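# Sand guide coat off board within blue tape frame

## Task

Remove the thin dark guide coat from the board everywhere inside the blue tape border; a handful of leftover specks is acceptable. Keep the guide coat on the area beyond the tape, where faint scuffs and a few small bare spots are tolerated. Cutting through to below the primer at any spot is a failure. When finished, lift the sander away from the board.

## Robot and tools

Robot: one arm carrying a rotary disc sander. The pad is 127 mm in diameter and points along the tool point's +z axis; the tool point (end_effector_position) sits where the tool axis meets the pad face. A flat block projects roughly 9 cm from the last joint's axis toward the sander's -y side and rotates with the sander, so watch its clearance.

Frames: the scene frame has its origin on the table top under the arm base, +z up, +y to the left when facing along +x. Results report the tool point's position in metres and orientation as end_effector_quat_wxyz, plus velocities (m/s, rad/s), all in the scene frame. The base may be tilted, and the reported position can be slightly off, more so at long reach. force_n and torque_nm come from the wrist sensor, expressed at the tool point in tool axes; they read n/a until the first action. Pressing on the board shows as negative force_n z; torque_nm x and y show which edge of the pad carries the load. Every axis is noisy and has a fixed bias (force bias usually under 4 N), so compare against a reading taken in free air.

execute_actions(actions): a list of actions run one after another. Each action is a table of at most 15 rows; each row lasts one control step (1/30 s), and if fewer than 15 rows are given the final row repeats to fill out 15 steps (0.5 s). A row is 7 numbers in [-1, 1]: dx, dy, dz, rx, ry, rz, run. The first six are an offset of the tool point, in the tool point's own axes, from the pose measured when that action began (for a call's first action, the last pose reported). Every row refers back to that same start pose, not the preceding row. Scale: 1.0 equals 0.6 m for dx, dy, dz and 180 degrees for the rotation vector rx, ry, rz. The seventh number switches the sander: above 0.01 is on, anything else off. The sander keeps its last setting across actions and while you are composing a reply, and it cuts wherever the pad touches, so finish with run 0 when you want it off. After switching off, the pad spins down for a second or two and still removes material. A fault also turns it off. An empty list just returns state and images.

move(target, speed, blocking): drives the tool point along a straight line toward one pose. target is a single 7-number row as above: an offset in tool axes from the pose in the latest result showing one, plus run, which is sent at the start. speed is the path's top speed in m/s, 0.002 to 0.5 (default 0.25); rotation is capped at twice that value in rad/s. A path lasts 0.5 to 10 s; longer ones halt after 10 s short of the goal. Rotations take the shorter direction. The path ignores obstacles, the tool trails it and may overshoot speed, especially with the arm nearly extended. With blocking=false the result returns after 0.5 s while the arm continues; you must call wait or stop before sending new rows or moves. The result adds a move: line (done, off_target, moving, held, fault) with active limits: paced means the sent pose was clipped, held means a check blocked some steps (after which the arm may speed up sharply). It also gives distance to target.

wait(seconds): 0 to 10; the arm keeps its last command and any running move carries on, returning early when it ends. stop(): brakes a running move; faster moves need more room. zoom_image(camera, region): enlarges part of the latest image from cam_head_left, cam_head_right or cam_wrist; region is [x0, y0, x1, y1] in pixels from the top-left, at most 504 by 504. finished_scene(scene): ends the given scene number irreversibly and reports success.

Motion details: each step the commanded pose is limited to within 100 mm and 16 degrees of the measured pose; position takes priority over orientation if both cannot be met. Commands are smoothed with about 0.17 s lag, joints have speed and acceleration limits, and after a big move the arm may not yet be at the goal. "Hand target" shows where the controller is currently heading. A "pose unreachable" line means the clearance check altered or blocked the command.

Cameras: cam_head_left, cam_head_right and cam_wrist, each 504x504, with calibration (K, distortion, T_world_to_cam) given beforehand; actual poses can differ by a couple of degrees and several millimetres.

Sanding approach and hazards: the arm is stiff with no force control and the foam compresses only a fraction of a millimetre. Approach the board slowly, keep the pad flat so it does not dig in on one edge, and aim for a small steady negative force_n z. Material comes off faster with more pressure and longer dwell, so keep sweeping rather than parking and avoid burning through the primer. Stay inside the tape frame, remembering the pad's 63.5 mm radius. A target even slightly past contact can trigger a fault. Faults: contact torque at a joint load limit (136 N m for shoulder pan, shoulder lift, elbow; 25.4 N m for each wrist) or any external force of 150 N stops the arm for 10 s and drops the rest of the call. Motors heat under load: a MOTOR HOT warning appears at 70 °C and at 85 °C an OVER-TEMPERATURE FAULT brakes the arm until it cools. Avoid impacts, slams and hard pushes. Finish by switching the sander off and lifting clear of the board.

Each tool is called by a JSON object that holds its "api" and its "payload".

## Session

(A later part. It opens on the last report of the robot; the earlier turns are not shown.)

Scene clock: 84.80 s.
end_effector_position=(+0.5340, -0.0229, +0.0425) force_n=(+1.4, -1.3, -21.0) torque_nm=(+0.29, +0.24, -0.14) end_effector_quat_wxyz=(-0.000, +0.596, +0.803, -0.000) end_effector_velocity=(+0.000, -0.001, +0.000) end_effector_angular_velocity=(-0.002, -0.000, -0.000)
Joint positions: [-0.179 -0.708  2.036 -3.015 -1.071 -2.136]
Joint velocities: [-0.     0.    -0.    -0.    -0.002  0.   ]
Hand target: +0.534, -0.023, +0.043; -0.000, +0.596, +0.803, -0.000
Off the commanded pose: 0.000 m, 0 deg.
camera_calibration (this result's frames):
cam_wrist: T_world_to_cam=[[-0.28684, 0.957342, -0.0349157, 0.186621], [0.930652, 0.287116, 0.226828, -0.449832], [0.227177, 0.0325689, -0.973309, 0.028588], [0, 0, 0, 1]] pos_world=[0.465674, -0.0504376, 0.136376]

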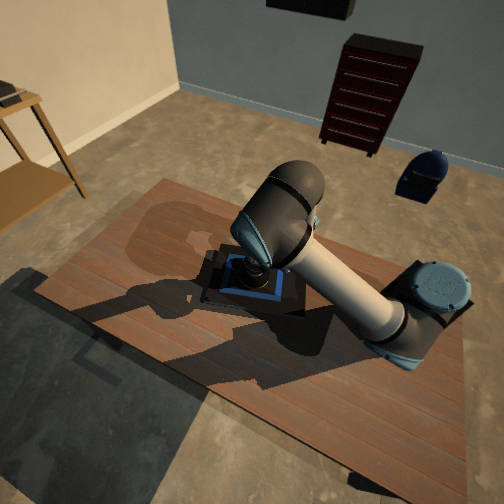

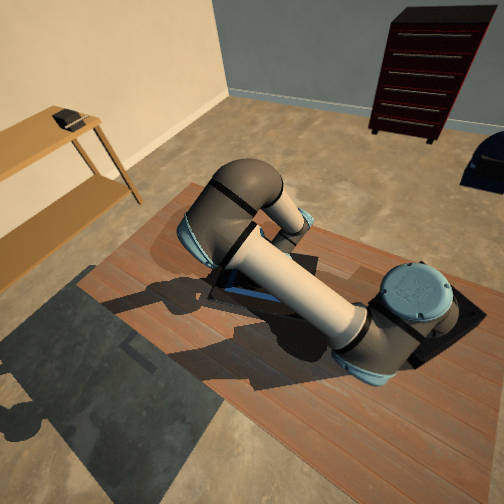

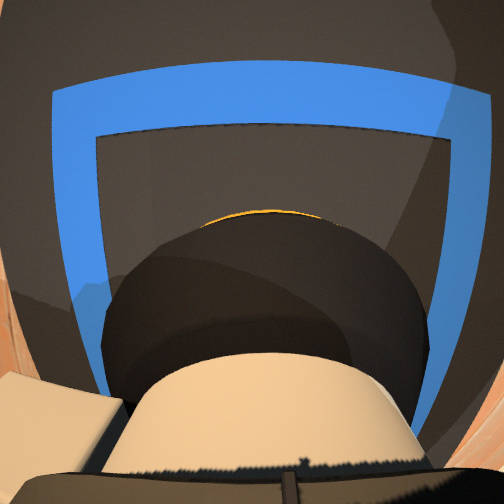

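{"api": "wait", "payload": {"seconds": 0.1}}

{"api": "wait", "payload": {"seconds": 0.1}}

{"api": "wait", "payload": {"seconds": 0.1}}

Scene clock: 87.07 s.
end_effector_position=(+0.5340, -0.0229, +0.0425) force_n=(+1.7, -3.6, -19.5) torque_nm=(-0.11, +0.27, -0.14) end_effector_quat_wxyz=(-0.000, +0.596, +0.803, -0.000) end_effector_velocity=(-0.000, +0.001, -0.000) end_effector_angular_velocity=(-0.001, +0.001, +0.002)
Joint positions: [-0.179 -0.708  2.036 -3.015 -1.071 -2.136]
Joint velocities: [ 0.002  0.    -0.    -0.    -0.001  0.   ]
Hand target: +0.534, -0.023, +0.043; -0.000, +0.596, +0.803, -0.000
Off the commanded pose: 0.000 m, 0 deg.
wait: 0.10 s; at rest from the start
camera_calibration (this result's frames):
cam_wrist: T_world_to_cam=[[-0.28684, 0.957342, -0.0349157, 0.186621], [0.930652, 0.287116, 0.226828, -0.449832], [0.227176, 0.0325688, -0.973309, 0.0285881], [0, 0, 0, 1]] pos_world=[0.465673, -0.0504376, 0.136375]

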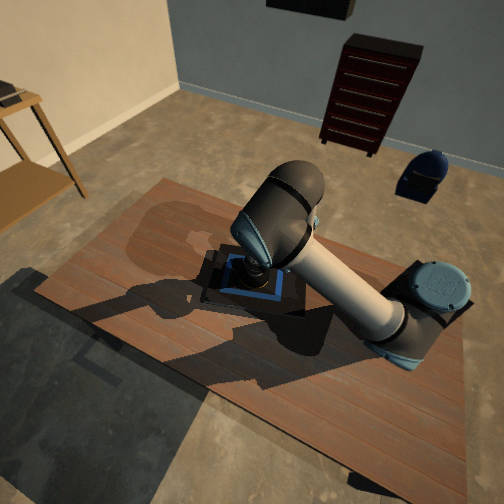

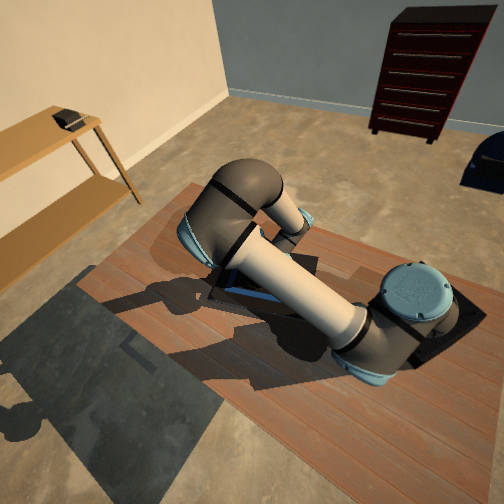

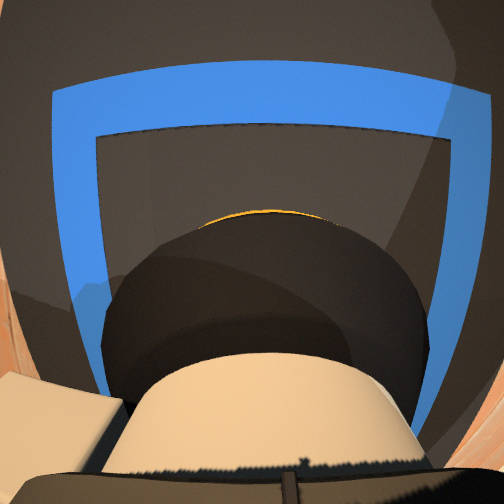

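Scene clock: 87.17 s.
end_effector_position=(+0.5340, -0.0229, +0.0425) force_n=(-0.1, -0.9, -20.2) torque_nm=(+0.40, +0.47, -0.09) end_effector_quat_wxyz=(-0.000, +0.596, +0.803, -0.000) end_effector_velocity=(-0.000, +0.000, -0.000) end_effector_angular_velocity=(+0.001, +0.001, +0.000)
Joint positions: [-0.179 -0.708  2.036 -3.015 -1.071 -2.136]
Joint velocities: [-0.     0.     0.     0.     0.    -0.001]
Hand target: +0.534, -0.023, +0.043; -0.000, +0.596, +0.803, -0.000
Off the commanded pose: 0.000 m, 0 deg.
wait: 0.10 s; no rest
camera_calibration (this result's frames):
cam_wrist: T_world_to_cam=[[-0.28684, 0.957342, -0.0349156, 0.186621], [0.930652, 0.287116, 0.226828, -0.449832], [0.227177, 0.0325689, -0.973309, 0.0285881], [0, 0, 0, 1]] pos_world=[0.465673, -0.0504376, 0.136375]

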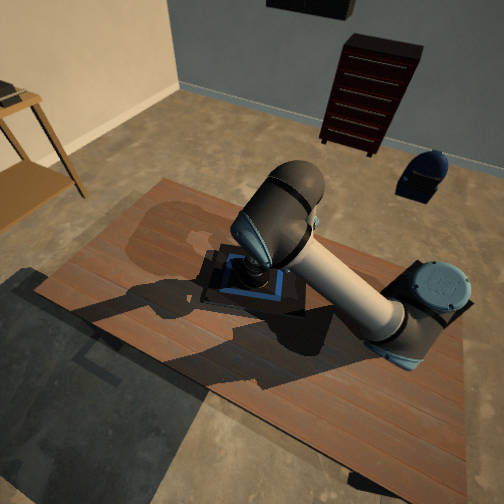

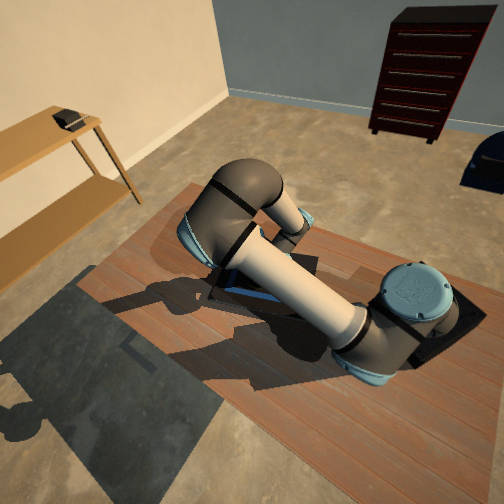

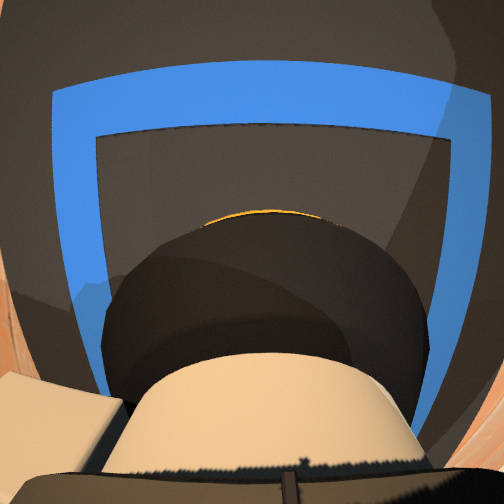

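Scene clock: 87.27 s.
end_effector_position=(+0.5340, -0.0229, +0.0425) force_n=(+0.3, -2.4, -18.7) torque_nm=(+0.14, +0.49, -0.23) end_effector_quat_wxyz=(-0.000, +0.596, +0.803, -0.000) end_effector_velocity=(-0.000, +0.000, -0.000) end_effector_angular_velocity=(+0.000, +0.001, +0.000)
Joint positions: [-0.179 -0.708  2.036 -3.015 -1.071 -2.136]
Joint velocities: [ 0. -0.  0.  0. -0. -0.]
Hand target: +0.534, -0.023, +0.043; -0.000, +0.596, +0.803, -0.000
Off the commanded pose: 0.000 m, 0 deg.
wait: 0.10 s; no rest
camera_calibration (this result's frames):
cam_wrist: T_world_to_cam=[[-0.28684, 0.957342, -0.0349156, 0.186621], [0.930652, 0.287116, 0.226828, -0.449832], [0.227177, 0.032569, -0.973309, 0.028588], [0, 0, 0, 1]] pos_world=[0.465673, -0.0504376, 0.136376]

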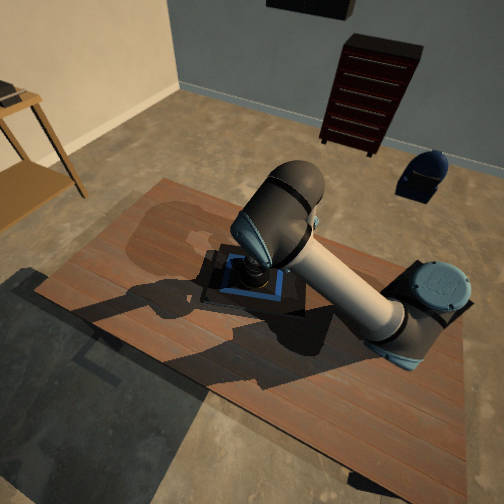

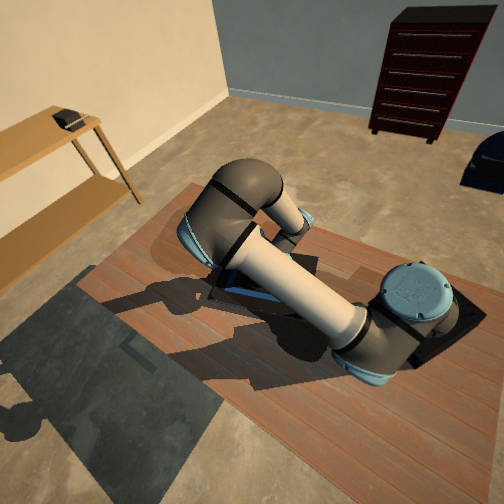

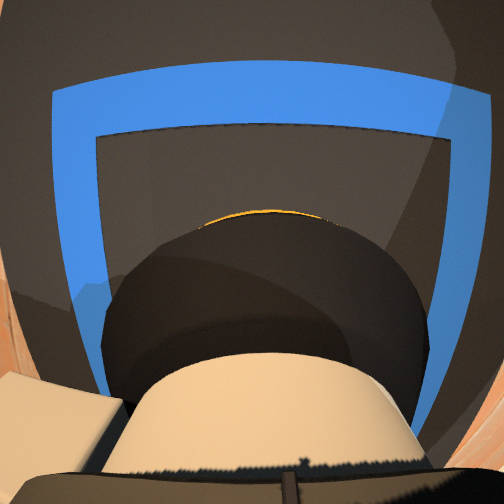

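{"api": "execute_actions", "payload": {"actions": [[[0,0,0.00033,0,0,0,0]]]}}

{"api": "move", "payload": {"target": [-0.05,-0.09,-0.0016,0,0,0,0], "speed": 0.1}}

Scene clock: 100.37 s.
end_effector_position=(+0.5340, -0.0229, +0.0424) force_n=(+0.4, -1.8, -29.7) torque_nm=(+0.48, +0.60, -0.17) end_effector_quat_wxyz=(-0.000, +0.596, +0.803, -0.000) end_effector_velocity=(+0.000, -0.000, +0.000) end_effector_angular_velocity=(-0.000, +0.000, -0.000)
Joint positions: [-0.179 -0.707  2.036 -3.016 -1.071 -2.136]
Joint velocities: [-0.     0.    -0.001  0.001 -0.    -0.   ]
Hand target: +0.534, -0.023, +0.042; -0.000, +0.596, +0.803, -0.000
Off the commanded pose: 0.000 m, 0 deg.
camera_calibration (this result's frames):
cam_wrist: T_world_to_cam=[[-0.286835, 0.957344, -0.0349157, 0.186611], [0.930654, 0.287111, 0.226825, -0.449787], [0.227174, 0.032567, -0.973309, 0.0284053], [0, 0, 0, 1]] pos_world=[0.46567, -0.0504373, 0.136186]

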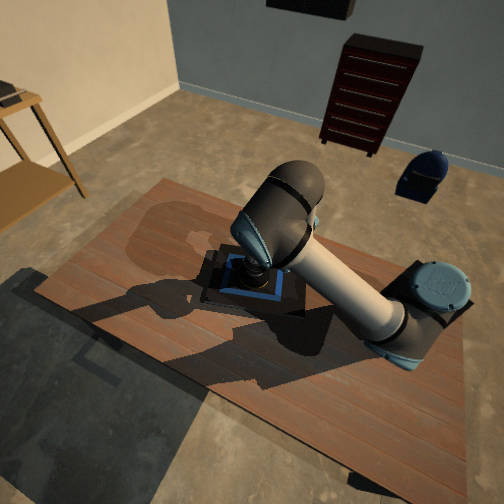

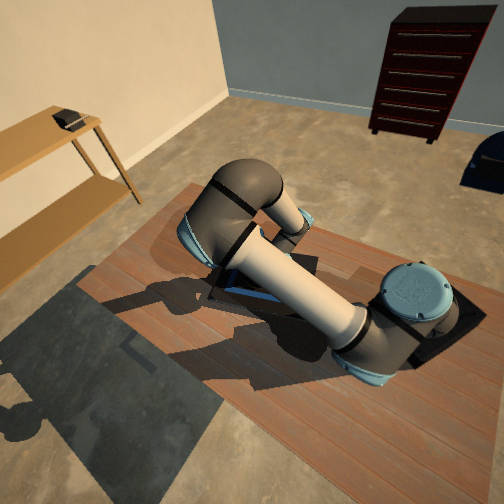

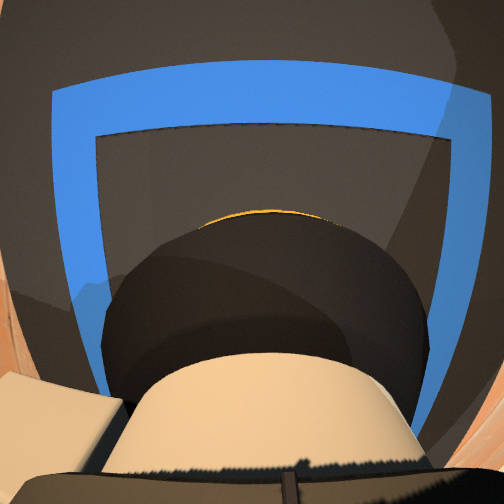

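Scene clock: 101.50 s.
end_effector_position=(+0.4912, -0.0670, +0.0434) force_n=(-2.9, +2.5, -0.1) torque_nm=(+0.30, +0.47, -0.15) end_effector_quat_wxyz=(-0.000, +0.596, +0.803, -0.000) end_effector_velocity=(-0.001, -0.002, +0.000) end_effector_angular_velocity=(+0.000, -0.001, +0.000)
Joint positions: [-0.277 -0.665  2.121 -3.089 -1.063 -2.248]
Joint velocities: [-0.005  0.002  0.003 -0.004  0.001 -0.005]
Hand target: +0.491, -0.067, +0.043; -0.000, +0.596, +0.803, -0.000
Off the commanded pose: 0.000 m, 0 deg.
move: done
camera_calibration (this result's frames):
cam_wrist: T_world_to_cam=[[-0.286782, 0.957361, -0.0348729, 0.216527], [0.93063, 0.287043, 0.227009, -0.397577], [0.22734, 0.0326483, -0.973268, 0.0404933], [0, 0, 0, 1]] pos_world=[0.422887, -0.0944943, 0.137215]

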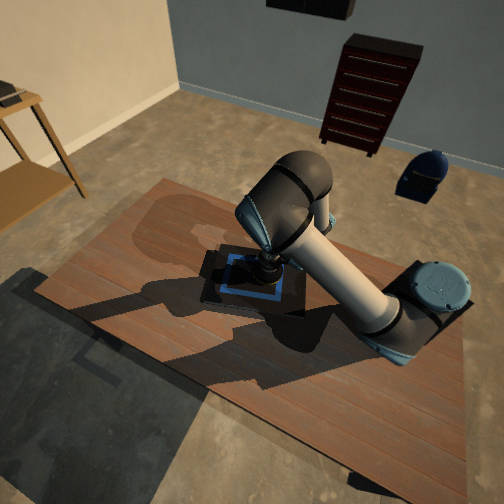

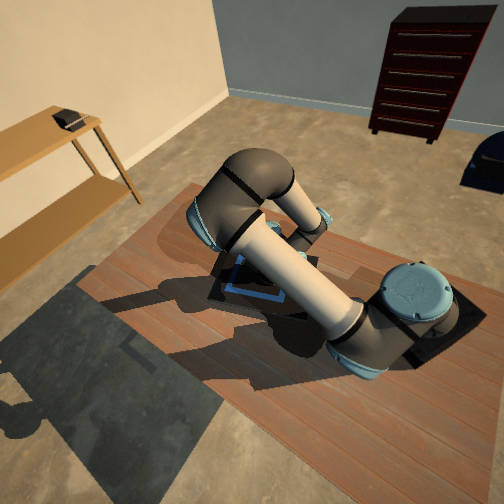

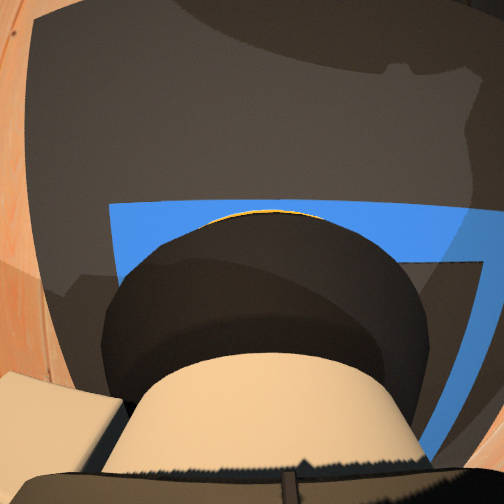

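{"api": "execute_actions", "payload": {"actions": [[[0,0,0.0014,0,0,0,0]]]}}

{"api": "zoom_image", "payload": {"camera": "cam_wrist", "region": [90, 180, 350, 300]}}

Scene clock: 105.60 s.
end_effector_position=(+0.4912, -0.0670, +0.0426) force_n=(-0.8, -8.2, -18.2) torque_nm=(+0.12, +0.56, -0.12) end_effector_quat_wxyz=(-0.000, +0.596, +0.803, -0.000) end_effector_velocity=(+0.000, +0.000, -0.000) end_effector_angular_velocity=(-0.001, -0.000, +0.001)
Joint positions: [-0.277 -0.662  2.119 -3.09  -1.063 -2.247]
Joint velocities: [ 0.001  0.    -0.001 -0.001 -0.001  0.001]
Hand target: +0.491, -0.067, +0.043; -0.000, +0.596, +0.803, -0.000
Off the commanded pose: 0.000 m, 0 deg.
camera_calibration (this result's frames):
cam_wrist: T_world_to_cam=[[-0.286744, 0.957374, -0.0348221, 0.21647], [0.930642, 0.286995, 0.227024, -0.397381], [0.22734, 0.0326907, -0.973267, 0.0397129], [0, 0, 0, 1]] pos_world=[0.422863, -0.0944945, 0.136404]

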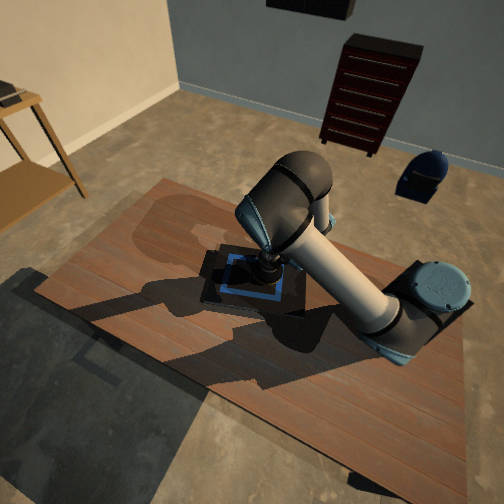

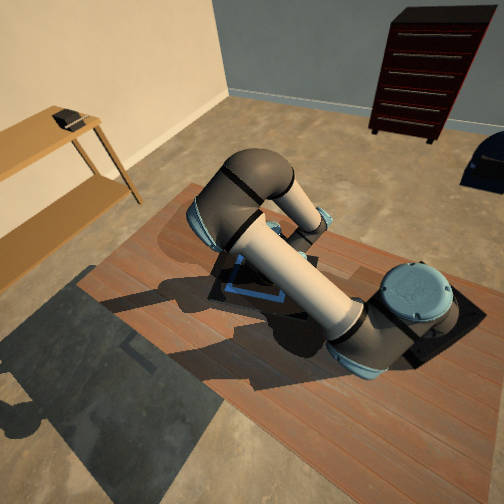

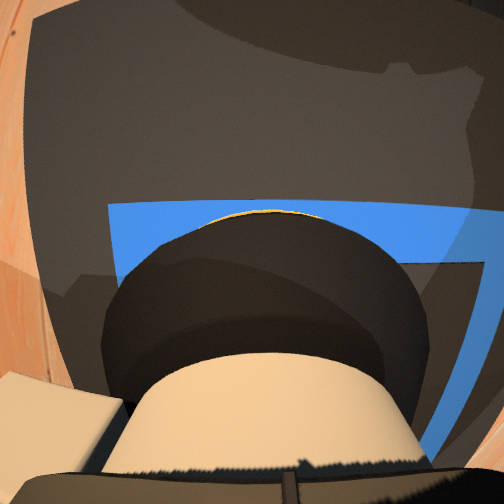

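Region (90, 180, 350, 300) of cam_wrist's 504x504 image, scaled by 1.938, with more detail than that image has; it fills the top 233 rows of this view, and the rest is white.

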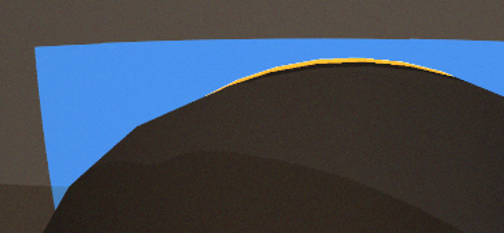

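{"api": "execute_actions", "payload": {"actions": [[[0,0,0.0001,0,0.001,0,0]]]}}

{"api": "wait", "payload": {"seconds": 0.1}}

Scene clock: 108.43 s.
end_effector_position=(+0.4912, -0.0670, +0.0425) force_n=(-0.5, -7.5, -21.9) torque_nm=(+0.07, +0.42, -0.20) end_effector_quat_wxyz=(-0.001, +0.596, +0.803, +0.001) end_effector_velocity=(-0.000, -0.001, +0.000) end_effector_angular_velocity=(+0.000, +0.001, -0.001)
Joint positions: [-0.277 -0.662  2.119 -3.087 -1.06  -2.249]
Joint velocities: [-0.001  0.    -0.     0.002 -0.    -0.   ]
Hand target: +0.491, -0.067, +0.043; -0.001, +0.596, +0.803, +0.001
Off the commanded pose: 0.000 m, 0 deg.
camera_calibration (this result's frames):
cam_wrist: T_world_to_cam=[[-0.286781, 0.95747, -0.0317555, 0.216355], [0.93084, 0.286335, 0.227047, -0.397514], [0.226483, 0.0355534, -0.973366, 0.04027], [0, 0, 0, 1]] pos_world=[0.422948, -0.0947634, 0.136322]

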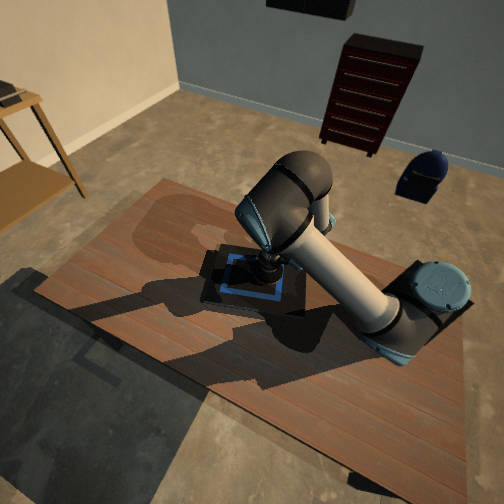

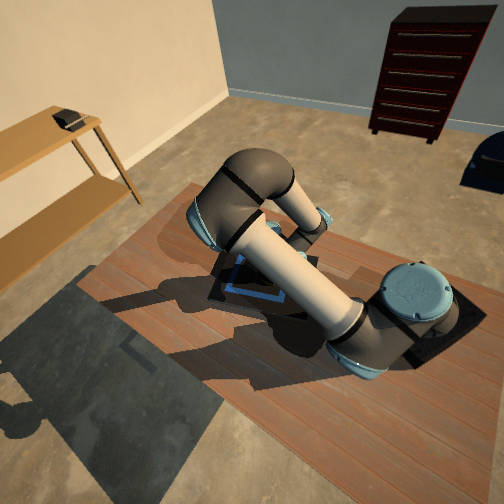

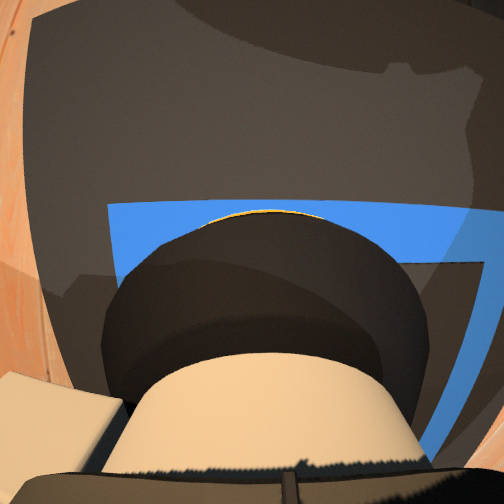

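Scene clock: 108.53 s.
end_effector_position=(+0.4912, -0.0670, +0.0425) force_n=(+0.6, -6.0, -22.4) torque_nm=(+0.41, +0.15, -0.07) end_effector_quat_wxyz=(-0.001, +0.596, +0.803, +0.001) end_effector_velocity=(-0.000, +0.000, -0.000) end_effector_angular_velocity=(+0.001, +0.000, +0.000)
Joint positions: [-0.277 -0.662  2.119 -3.087 -1.06  -2.249]
Joint velocities: [ 0.    -0.    -0.     0.001  0.    -0.   ]
Hand target: +0.491, -0.067, +0.043; -0.001, +0.596, +0.803, +0.001
Off the commanded pose: 0.000 m, 0 deg.
wait: 0.10 s; no rest
camera_calibration (this result's frames):
cam_wrist: T_world_to_cam=[[-0.286775, 0.957473, -0.0317126, 0.216354], [0.930844, 0.286319, 0.227047, -0.397516], [0.226472, 0.035592, -0.973367, 0.0402795], [0, 0, 0, 1]] pos_world=[0.422948, -0.0947701, 0.136323]

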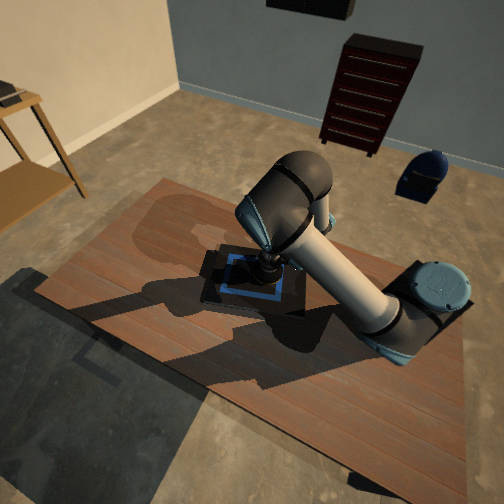

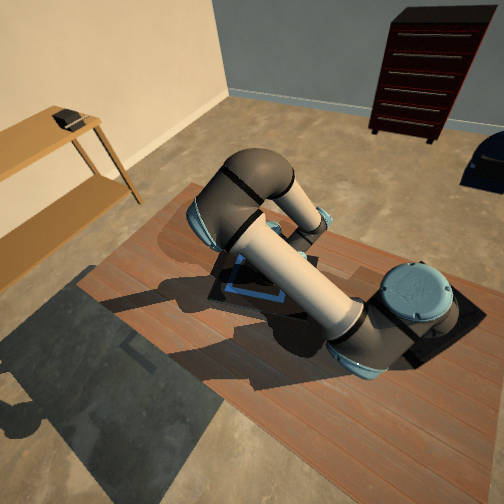

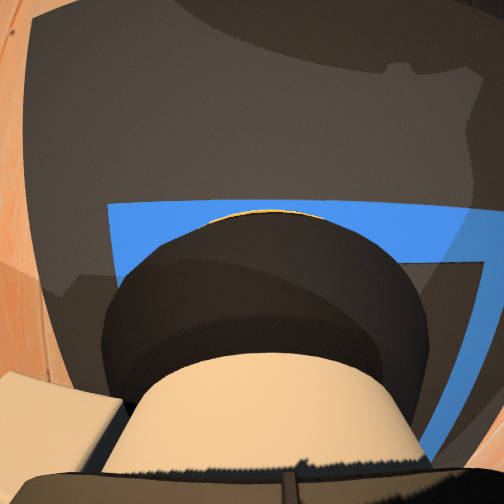

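{"api": "execute_actions", "payload": {"actions": [[[0,0,0,-0.0004,0,0,1]]]}}

{"api": "wait", "payload": {"seconds": 1.0}}

{"api": "move", "payload": {"target": [0.03,0.25,-0.1,0,0,0,0], "speed": 0.25}}

Scene clock: 111.80 s.
end_effector_position=(+0.4912, -0.0670, +0.0425) force_n=(-2.4, +1.6, -19.7) torque_nm=(+0.38, +0.48, -0.32) end_effector_quat_wxyz=(-0.001, +0.596, +0.803, +0.001) end_effector_velocity=(-0.000, +0.001, -0.000) end_effector_angular_velocity=(+0.001, +0.000, -0.000)
Joint positions: [-0.278 -0.662  2.119 -3.089 -1.059 -2.249]
Joint velocities: [ 0.001 -0.     0.001 -0.     0.001  0.001]
Hand target: +0.491, -0.067, +0.043; -0.001, +0.596, +0.803, +0.001
Off the commanded pose: 0.000 m, 0 deg.
camera_calibration (this result's frames):
cam_wrist: T_world_to_cam=[[-0.286764, 0.957476, -0.0317362, 0.216368], [0.930553, 0.286267, 0.228305, -0.397469], [0.227681, 0.0359372, -0.973072, 0.0396972], [0, 0, 0, 1]] pos_world=[0.422874, -0.0948116, 0.136239]

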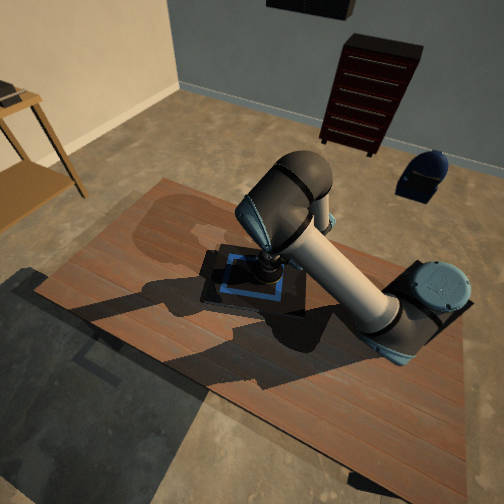

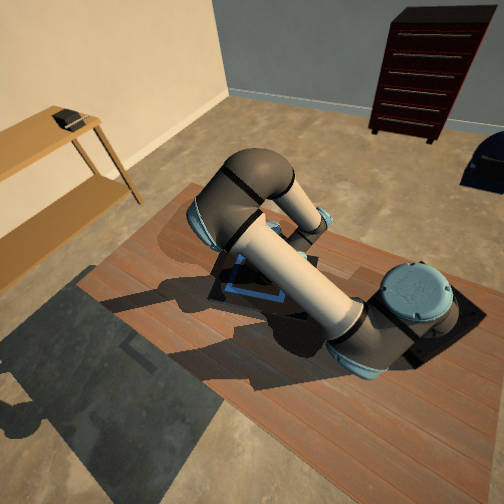

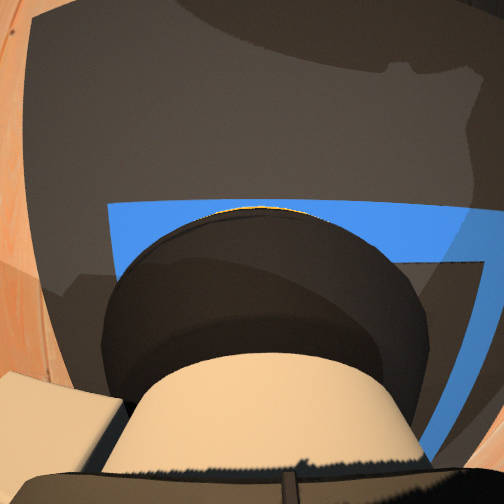

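Scene clock: 112.80 s.
end_effector_position=(+0.4912, -0.0670, +0.0425) force_n=(-0.4, +1.6, -17.4) torque_nm=(+0.21, +0.25, -0.17) end_effector_quat_wxyz=(-0.001, +0.596, +0.803, +0.001) end_effector_velocity=(+0.000, +0.000, +0.000) end_effector_angular_velocity=(+0.001, -0.000, -0.000)
Joint positions: [-0.278 -0.662  2.119 -3.089 -1.059 -2.249]
Joint velocities: [ 0.    -0.    -0.     0.     0.001  0.   ]
Hand target: +0.491, -0.067, +0.043; -0.001, +0.596, +0.803, +0.001
Off the commanded pose: 0.000 m, 0 deg.
wait: 1.00 s; no rest ("run" is on)
camera_calibration (this result's frames):
cam_wrist: T_world_to_cam=[[-0.28673, 0.957487, -0.0317003, 0.216331], [0.930571, 0.286228, 0.22828, -0.397442], [0.227648, 0.0359553, -0.973079, 0.0397136], [0, 0, 0, 1]] pos_world=[0.422836, -0.0948026, 0.13623]

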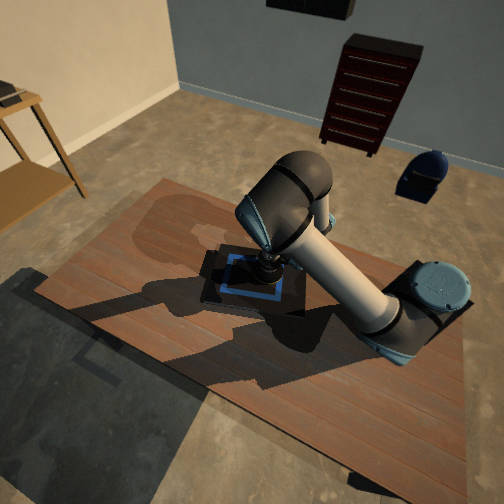

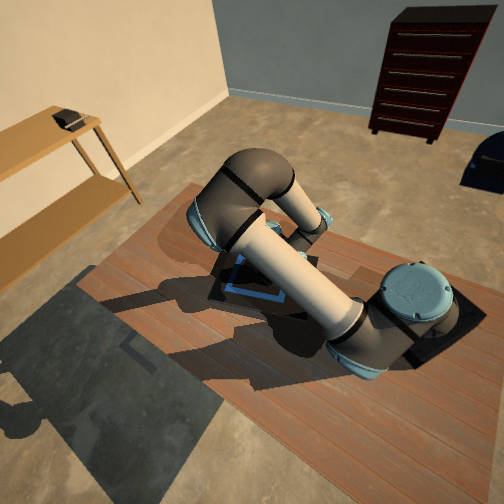

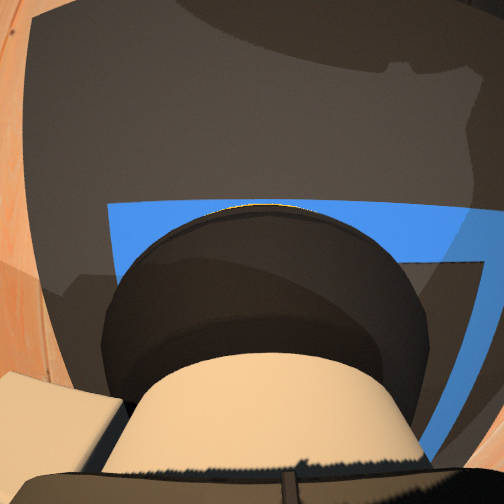

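Scene clock: 114.10 s.
end_effector_position=(+0.6292, -0.0066, +0.1026) force_n=(-1.7, +1.7, -1.3) torque_nm=(+0.25, +0.27, -0.11) end_effector_quat_wxyz=(-0.001, +0.596, +0.803, +0.001) end_effector_velocity=(+0.003, +0.000, +0.001) end_effector_angular_velocity=(-0.000, +0.003, -0.000)
Joint positions: [-0.167 -0.818  1.834 -2.709 -1.069 -2.123]
Joint velocities: [ 0.001  0.    -0.009  0.011 -0.001  0.   ]
Hand target: +0.629, -0.007, +0.103; -0.001, +0.596, +0.803, +0.001
Off the commanded pose: 0.000 m, 0 deg.
move: done
camera_calibration (this result's frames):
cam_wrist: T_world_to_cam=[[-0.286828, 0.957449, -0.0319429, 0.2001], [0.930497, 0.286374, 0.228396, -0.556861], [0.227825, 0.0357876, -0.973044, 0.0644698], [0, 0, 0, 1]] pos_world=[0.560864, -0.034423, 0.196308]

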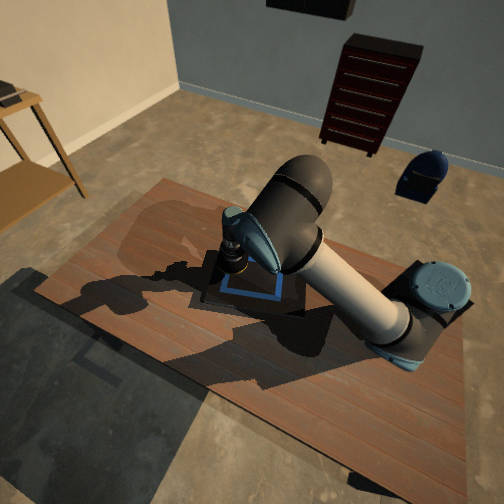

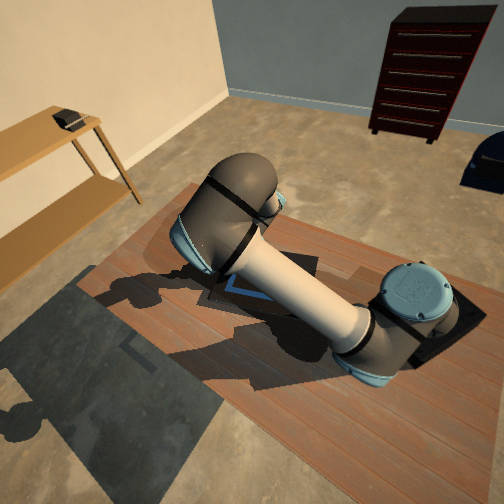

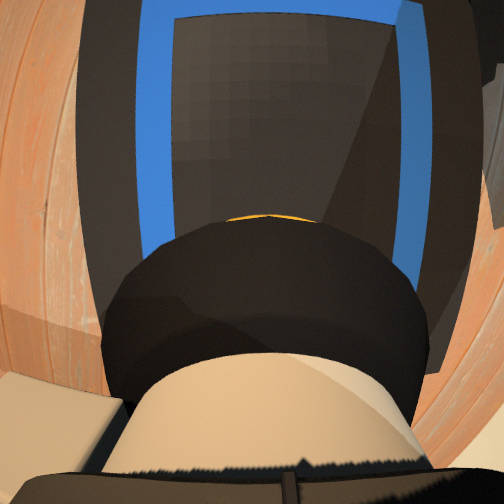

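{"api": "zoom_image", "payload": {"camera": "cam_wrist", "region": [130, 0, 430, 240]}}

Region (130, 0, 430, 240) of cam_wrist's 504x504 image, scaled by 1.680, with more detail than that image has; it fills the top 403 rows of this view, and the rest is white.

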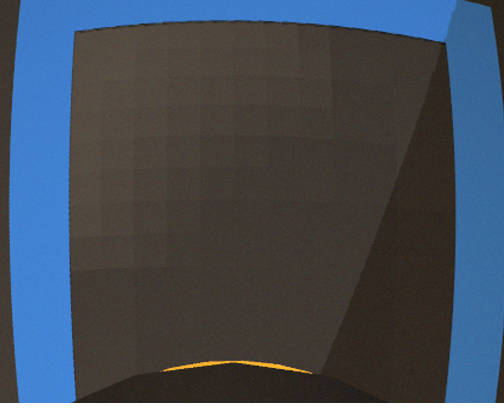

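{"api": "move", "payload": {"target": [0.0783,-0.0597,0.0985,0,0,0,0], "speed": 0.15}}

{"api": "wait", "payload": {"seconds": 0.3}}

Scene clock: 134.47 s.
end_effector_position=(+0.5815, +0.0279, +0.0438) force_n=(-2.2, +2.9, -0.1) torque_nm=(+0.39, +0.22, -0.08) end_effector_quat_wxyz=(-0.001, +0.596, +0.803, +0.001) end_effector_velocity=(-0.001, +0.001, -0.002) end_effector_angular_velocity=(-0.002, -0.001, -0.001)
Joint positions: [-0.083 -0.743  1.925 -2.92  -1.082 -2.028]
Joint velocities: [ 0.003  0.004  0.002 -0.008 -0.002  0.004]
Hand target: +0.581, +0.028, +0.044; -0.001, +0.596, +0.803, +0.001
Off the commanded pose: 0.000 m, 0 deg.
move: done
camera_calibration (this result's frames):
cam_wrist: T_world_to_cam=[[-0.286883, 0.957433, -0.031922, 0.151487], [0.930552, 0.286434, 0.228099, -0.508931], [0.227533, 0.0357328, -0.973114, 0.0170438], [0, 0, 0, 1]] pos_world=[0.513168, 0.000127293, 0.137508]

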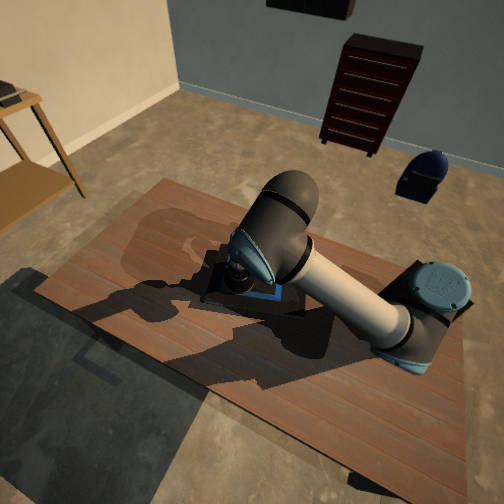

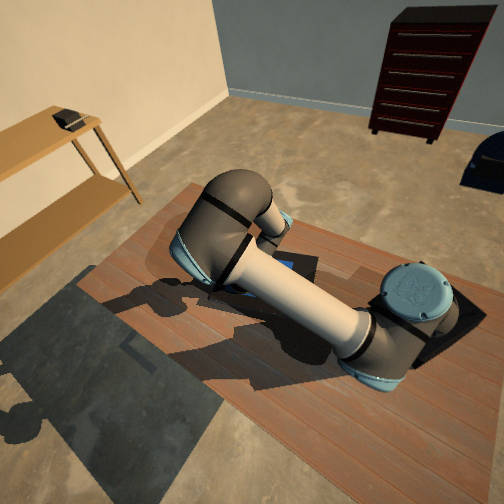

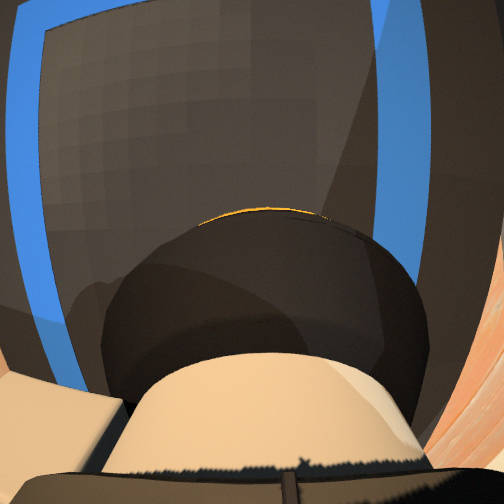

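Scene clock: 134.77 s.
end_effector_position=(+0.5814, +0.0280, +0.0436) force_n=(-2.8, +0.9, +0.8) torque_nm=(+0.09, +0.38, -0.19) end_effector_quat_wxyz=(-0.001, +0.596, +0.803, +0.001) end_effector_velocity=(-0.000, +0.000, -0.000) end_effector_angular_velocity=(+0.000, +0.001, -0.000)
Joint positions: [-0.083 -0.742  1.925 -2.921 -1.082 -2.028]
Joint velocities: [ 0.  0. -0.  0.  0.  0.]
Hand target: +0.581, +0.028, +0.044; -0.001, +0.596, +0.803, +0.001
Off the commanded pose: 0.000 m, 0 deg.
wait: 0.30 s; at rest by 0.17 s
camera_calibration (this result's frames):
cam_wrist: T_world_to_cam=[[-0.286857, 0.957439, -0.0319942, 0.151326], [0.930533, 0.286421, 0.22819, -0.508781], [0.227642, 0.0356861, -0.973091, 0.0167989], [0, 0, 0, 1]] pos_world=[0.513022, 0.000240173, 0.137287]

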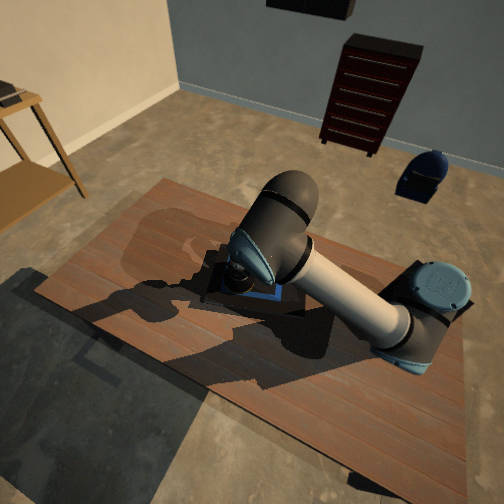

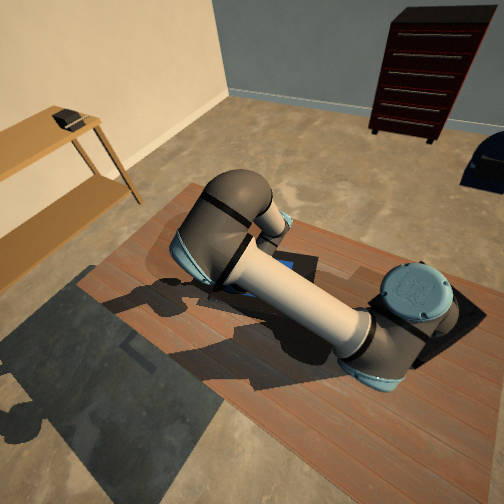

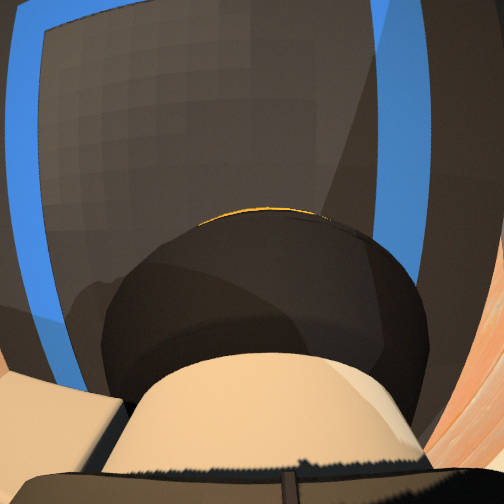

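{"api": "execute_actions", "payload": {"actions": [[[0,0,0.001,0,0,0,0],[0,0,0.001,0,0,0,0],[0,0,0.0019,0,0,0,0]]]}}

Scene clock: 136.63 s.
end_effector_position=(+0.5814, +0.0280, +0.0425) force_n=(+0.5, -8.5, -24.5) torque_nm=(+0.29, +0.65, -0.24) end_effector_quat_wxyz=(-0.001, +0.596, +0.803, +0.001) end_effector_velocity=(+0.000, +0.000, -0.001) end_effector_angular_velocity=(+0.000, -0.000, +0.001)
Joint positions: [-0.082 -0.74   1.924 -2.923 -1.082 -2.027]
Joint velocities: [ 0.001  0.001 -0.001 -0.001  0.     0.   ]
Hand target: +0.581, +0.028, +0.042; -0.001, +0.596, +0.803, +0.001
Off the commanded pose: 0.000 m, 0 deg.
camera_calibration (this result's frames):
cam_wrist: T_world_to_cam=[[-0.286835, 0.957446, -0.0319971, 0.151274], [0.930543, 0.286401, 0.228176, -0.508521], [0.22763, 0.0356741, -0.973094, 0.0157527], [0, 0, 0, 1]] pos_world=[0.513005, 0.000242504, 0.136201]

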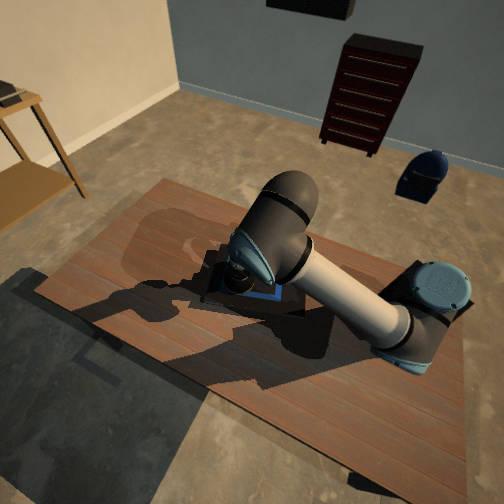

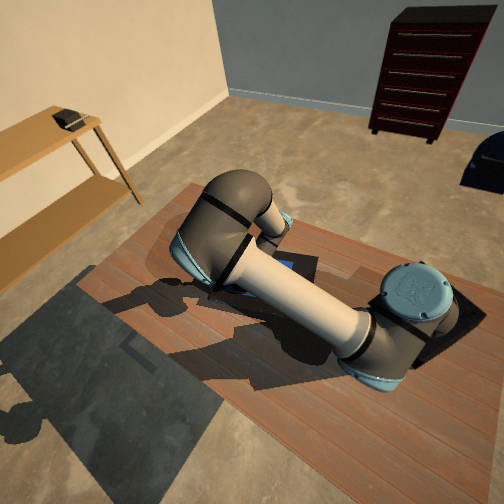

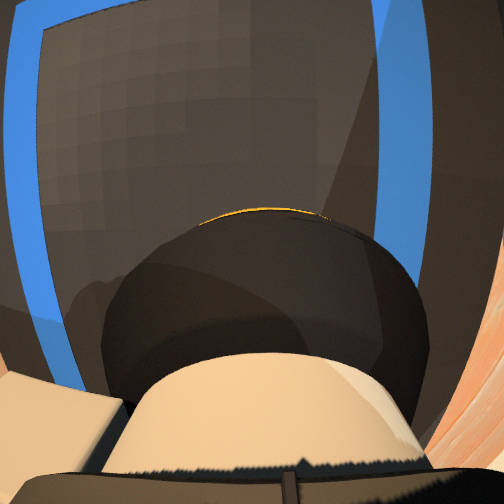

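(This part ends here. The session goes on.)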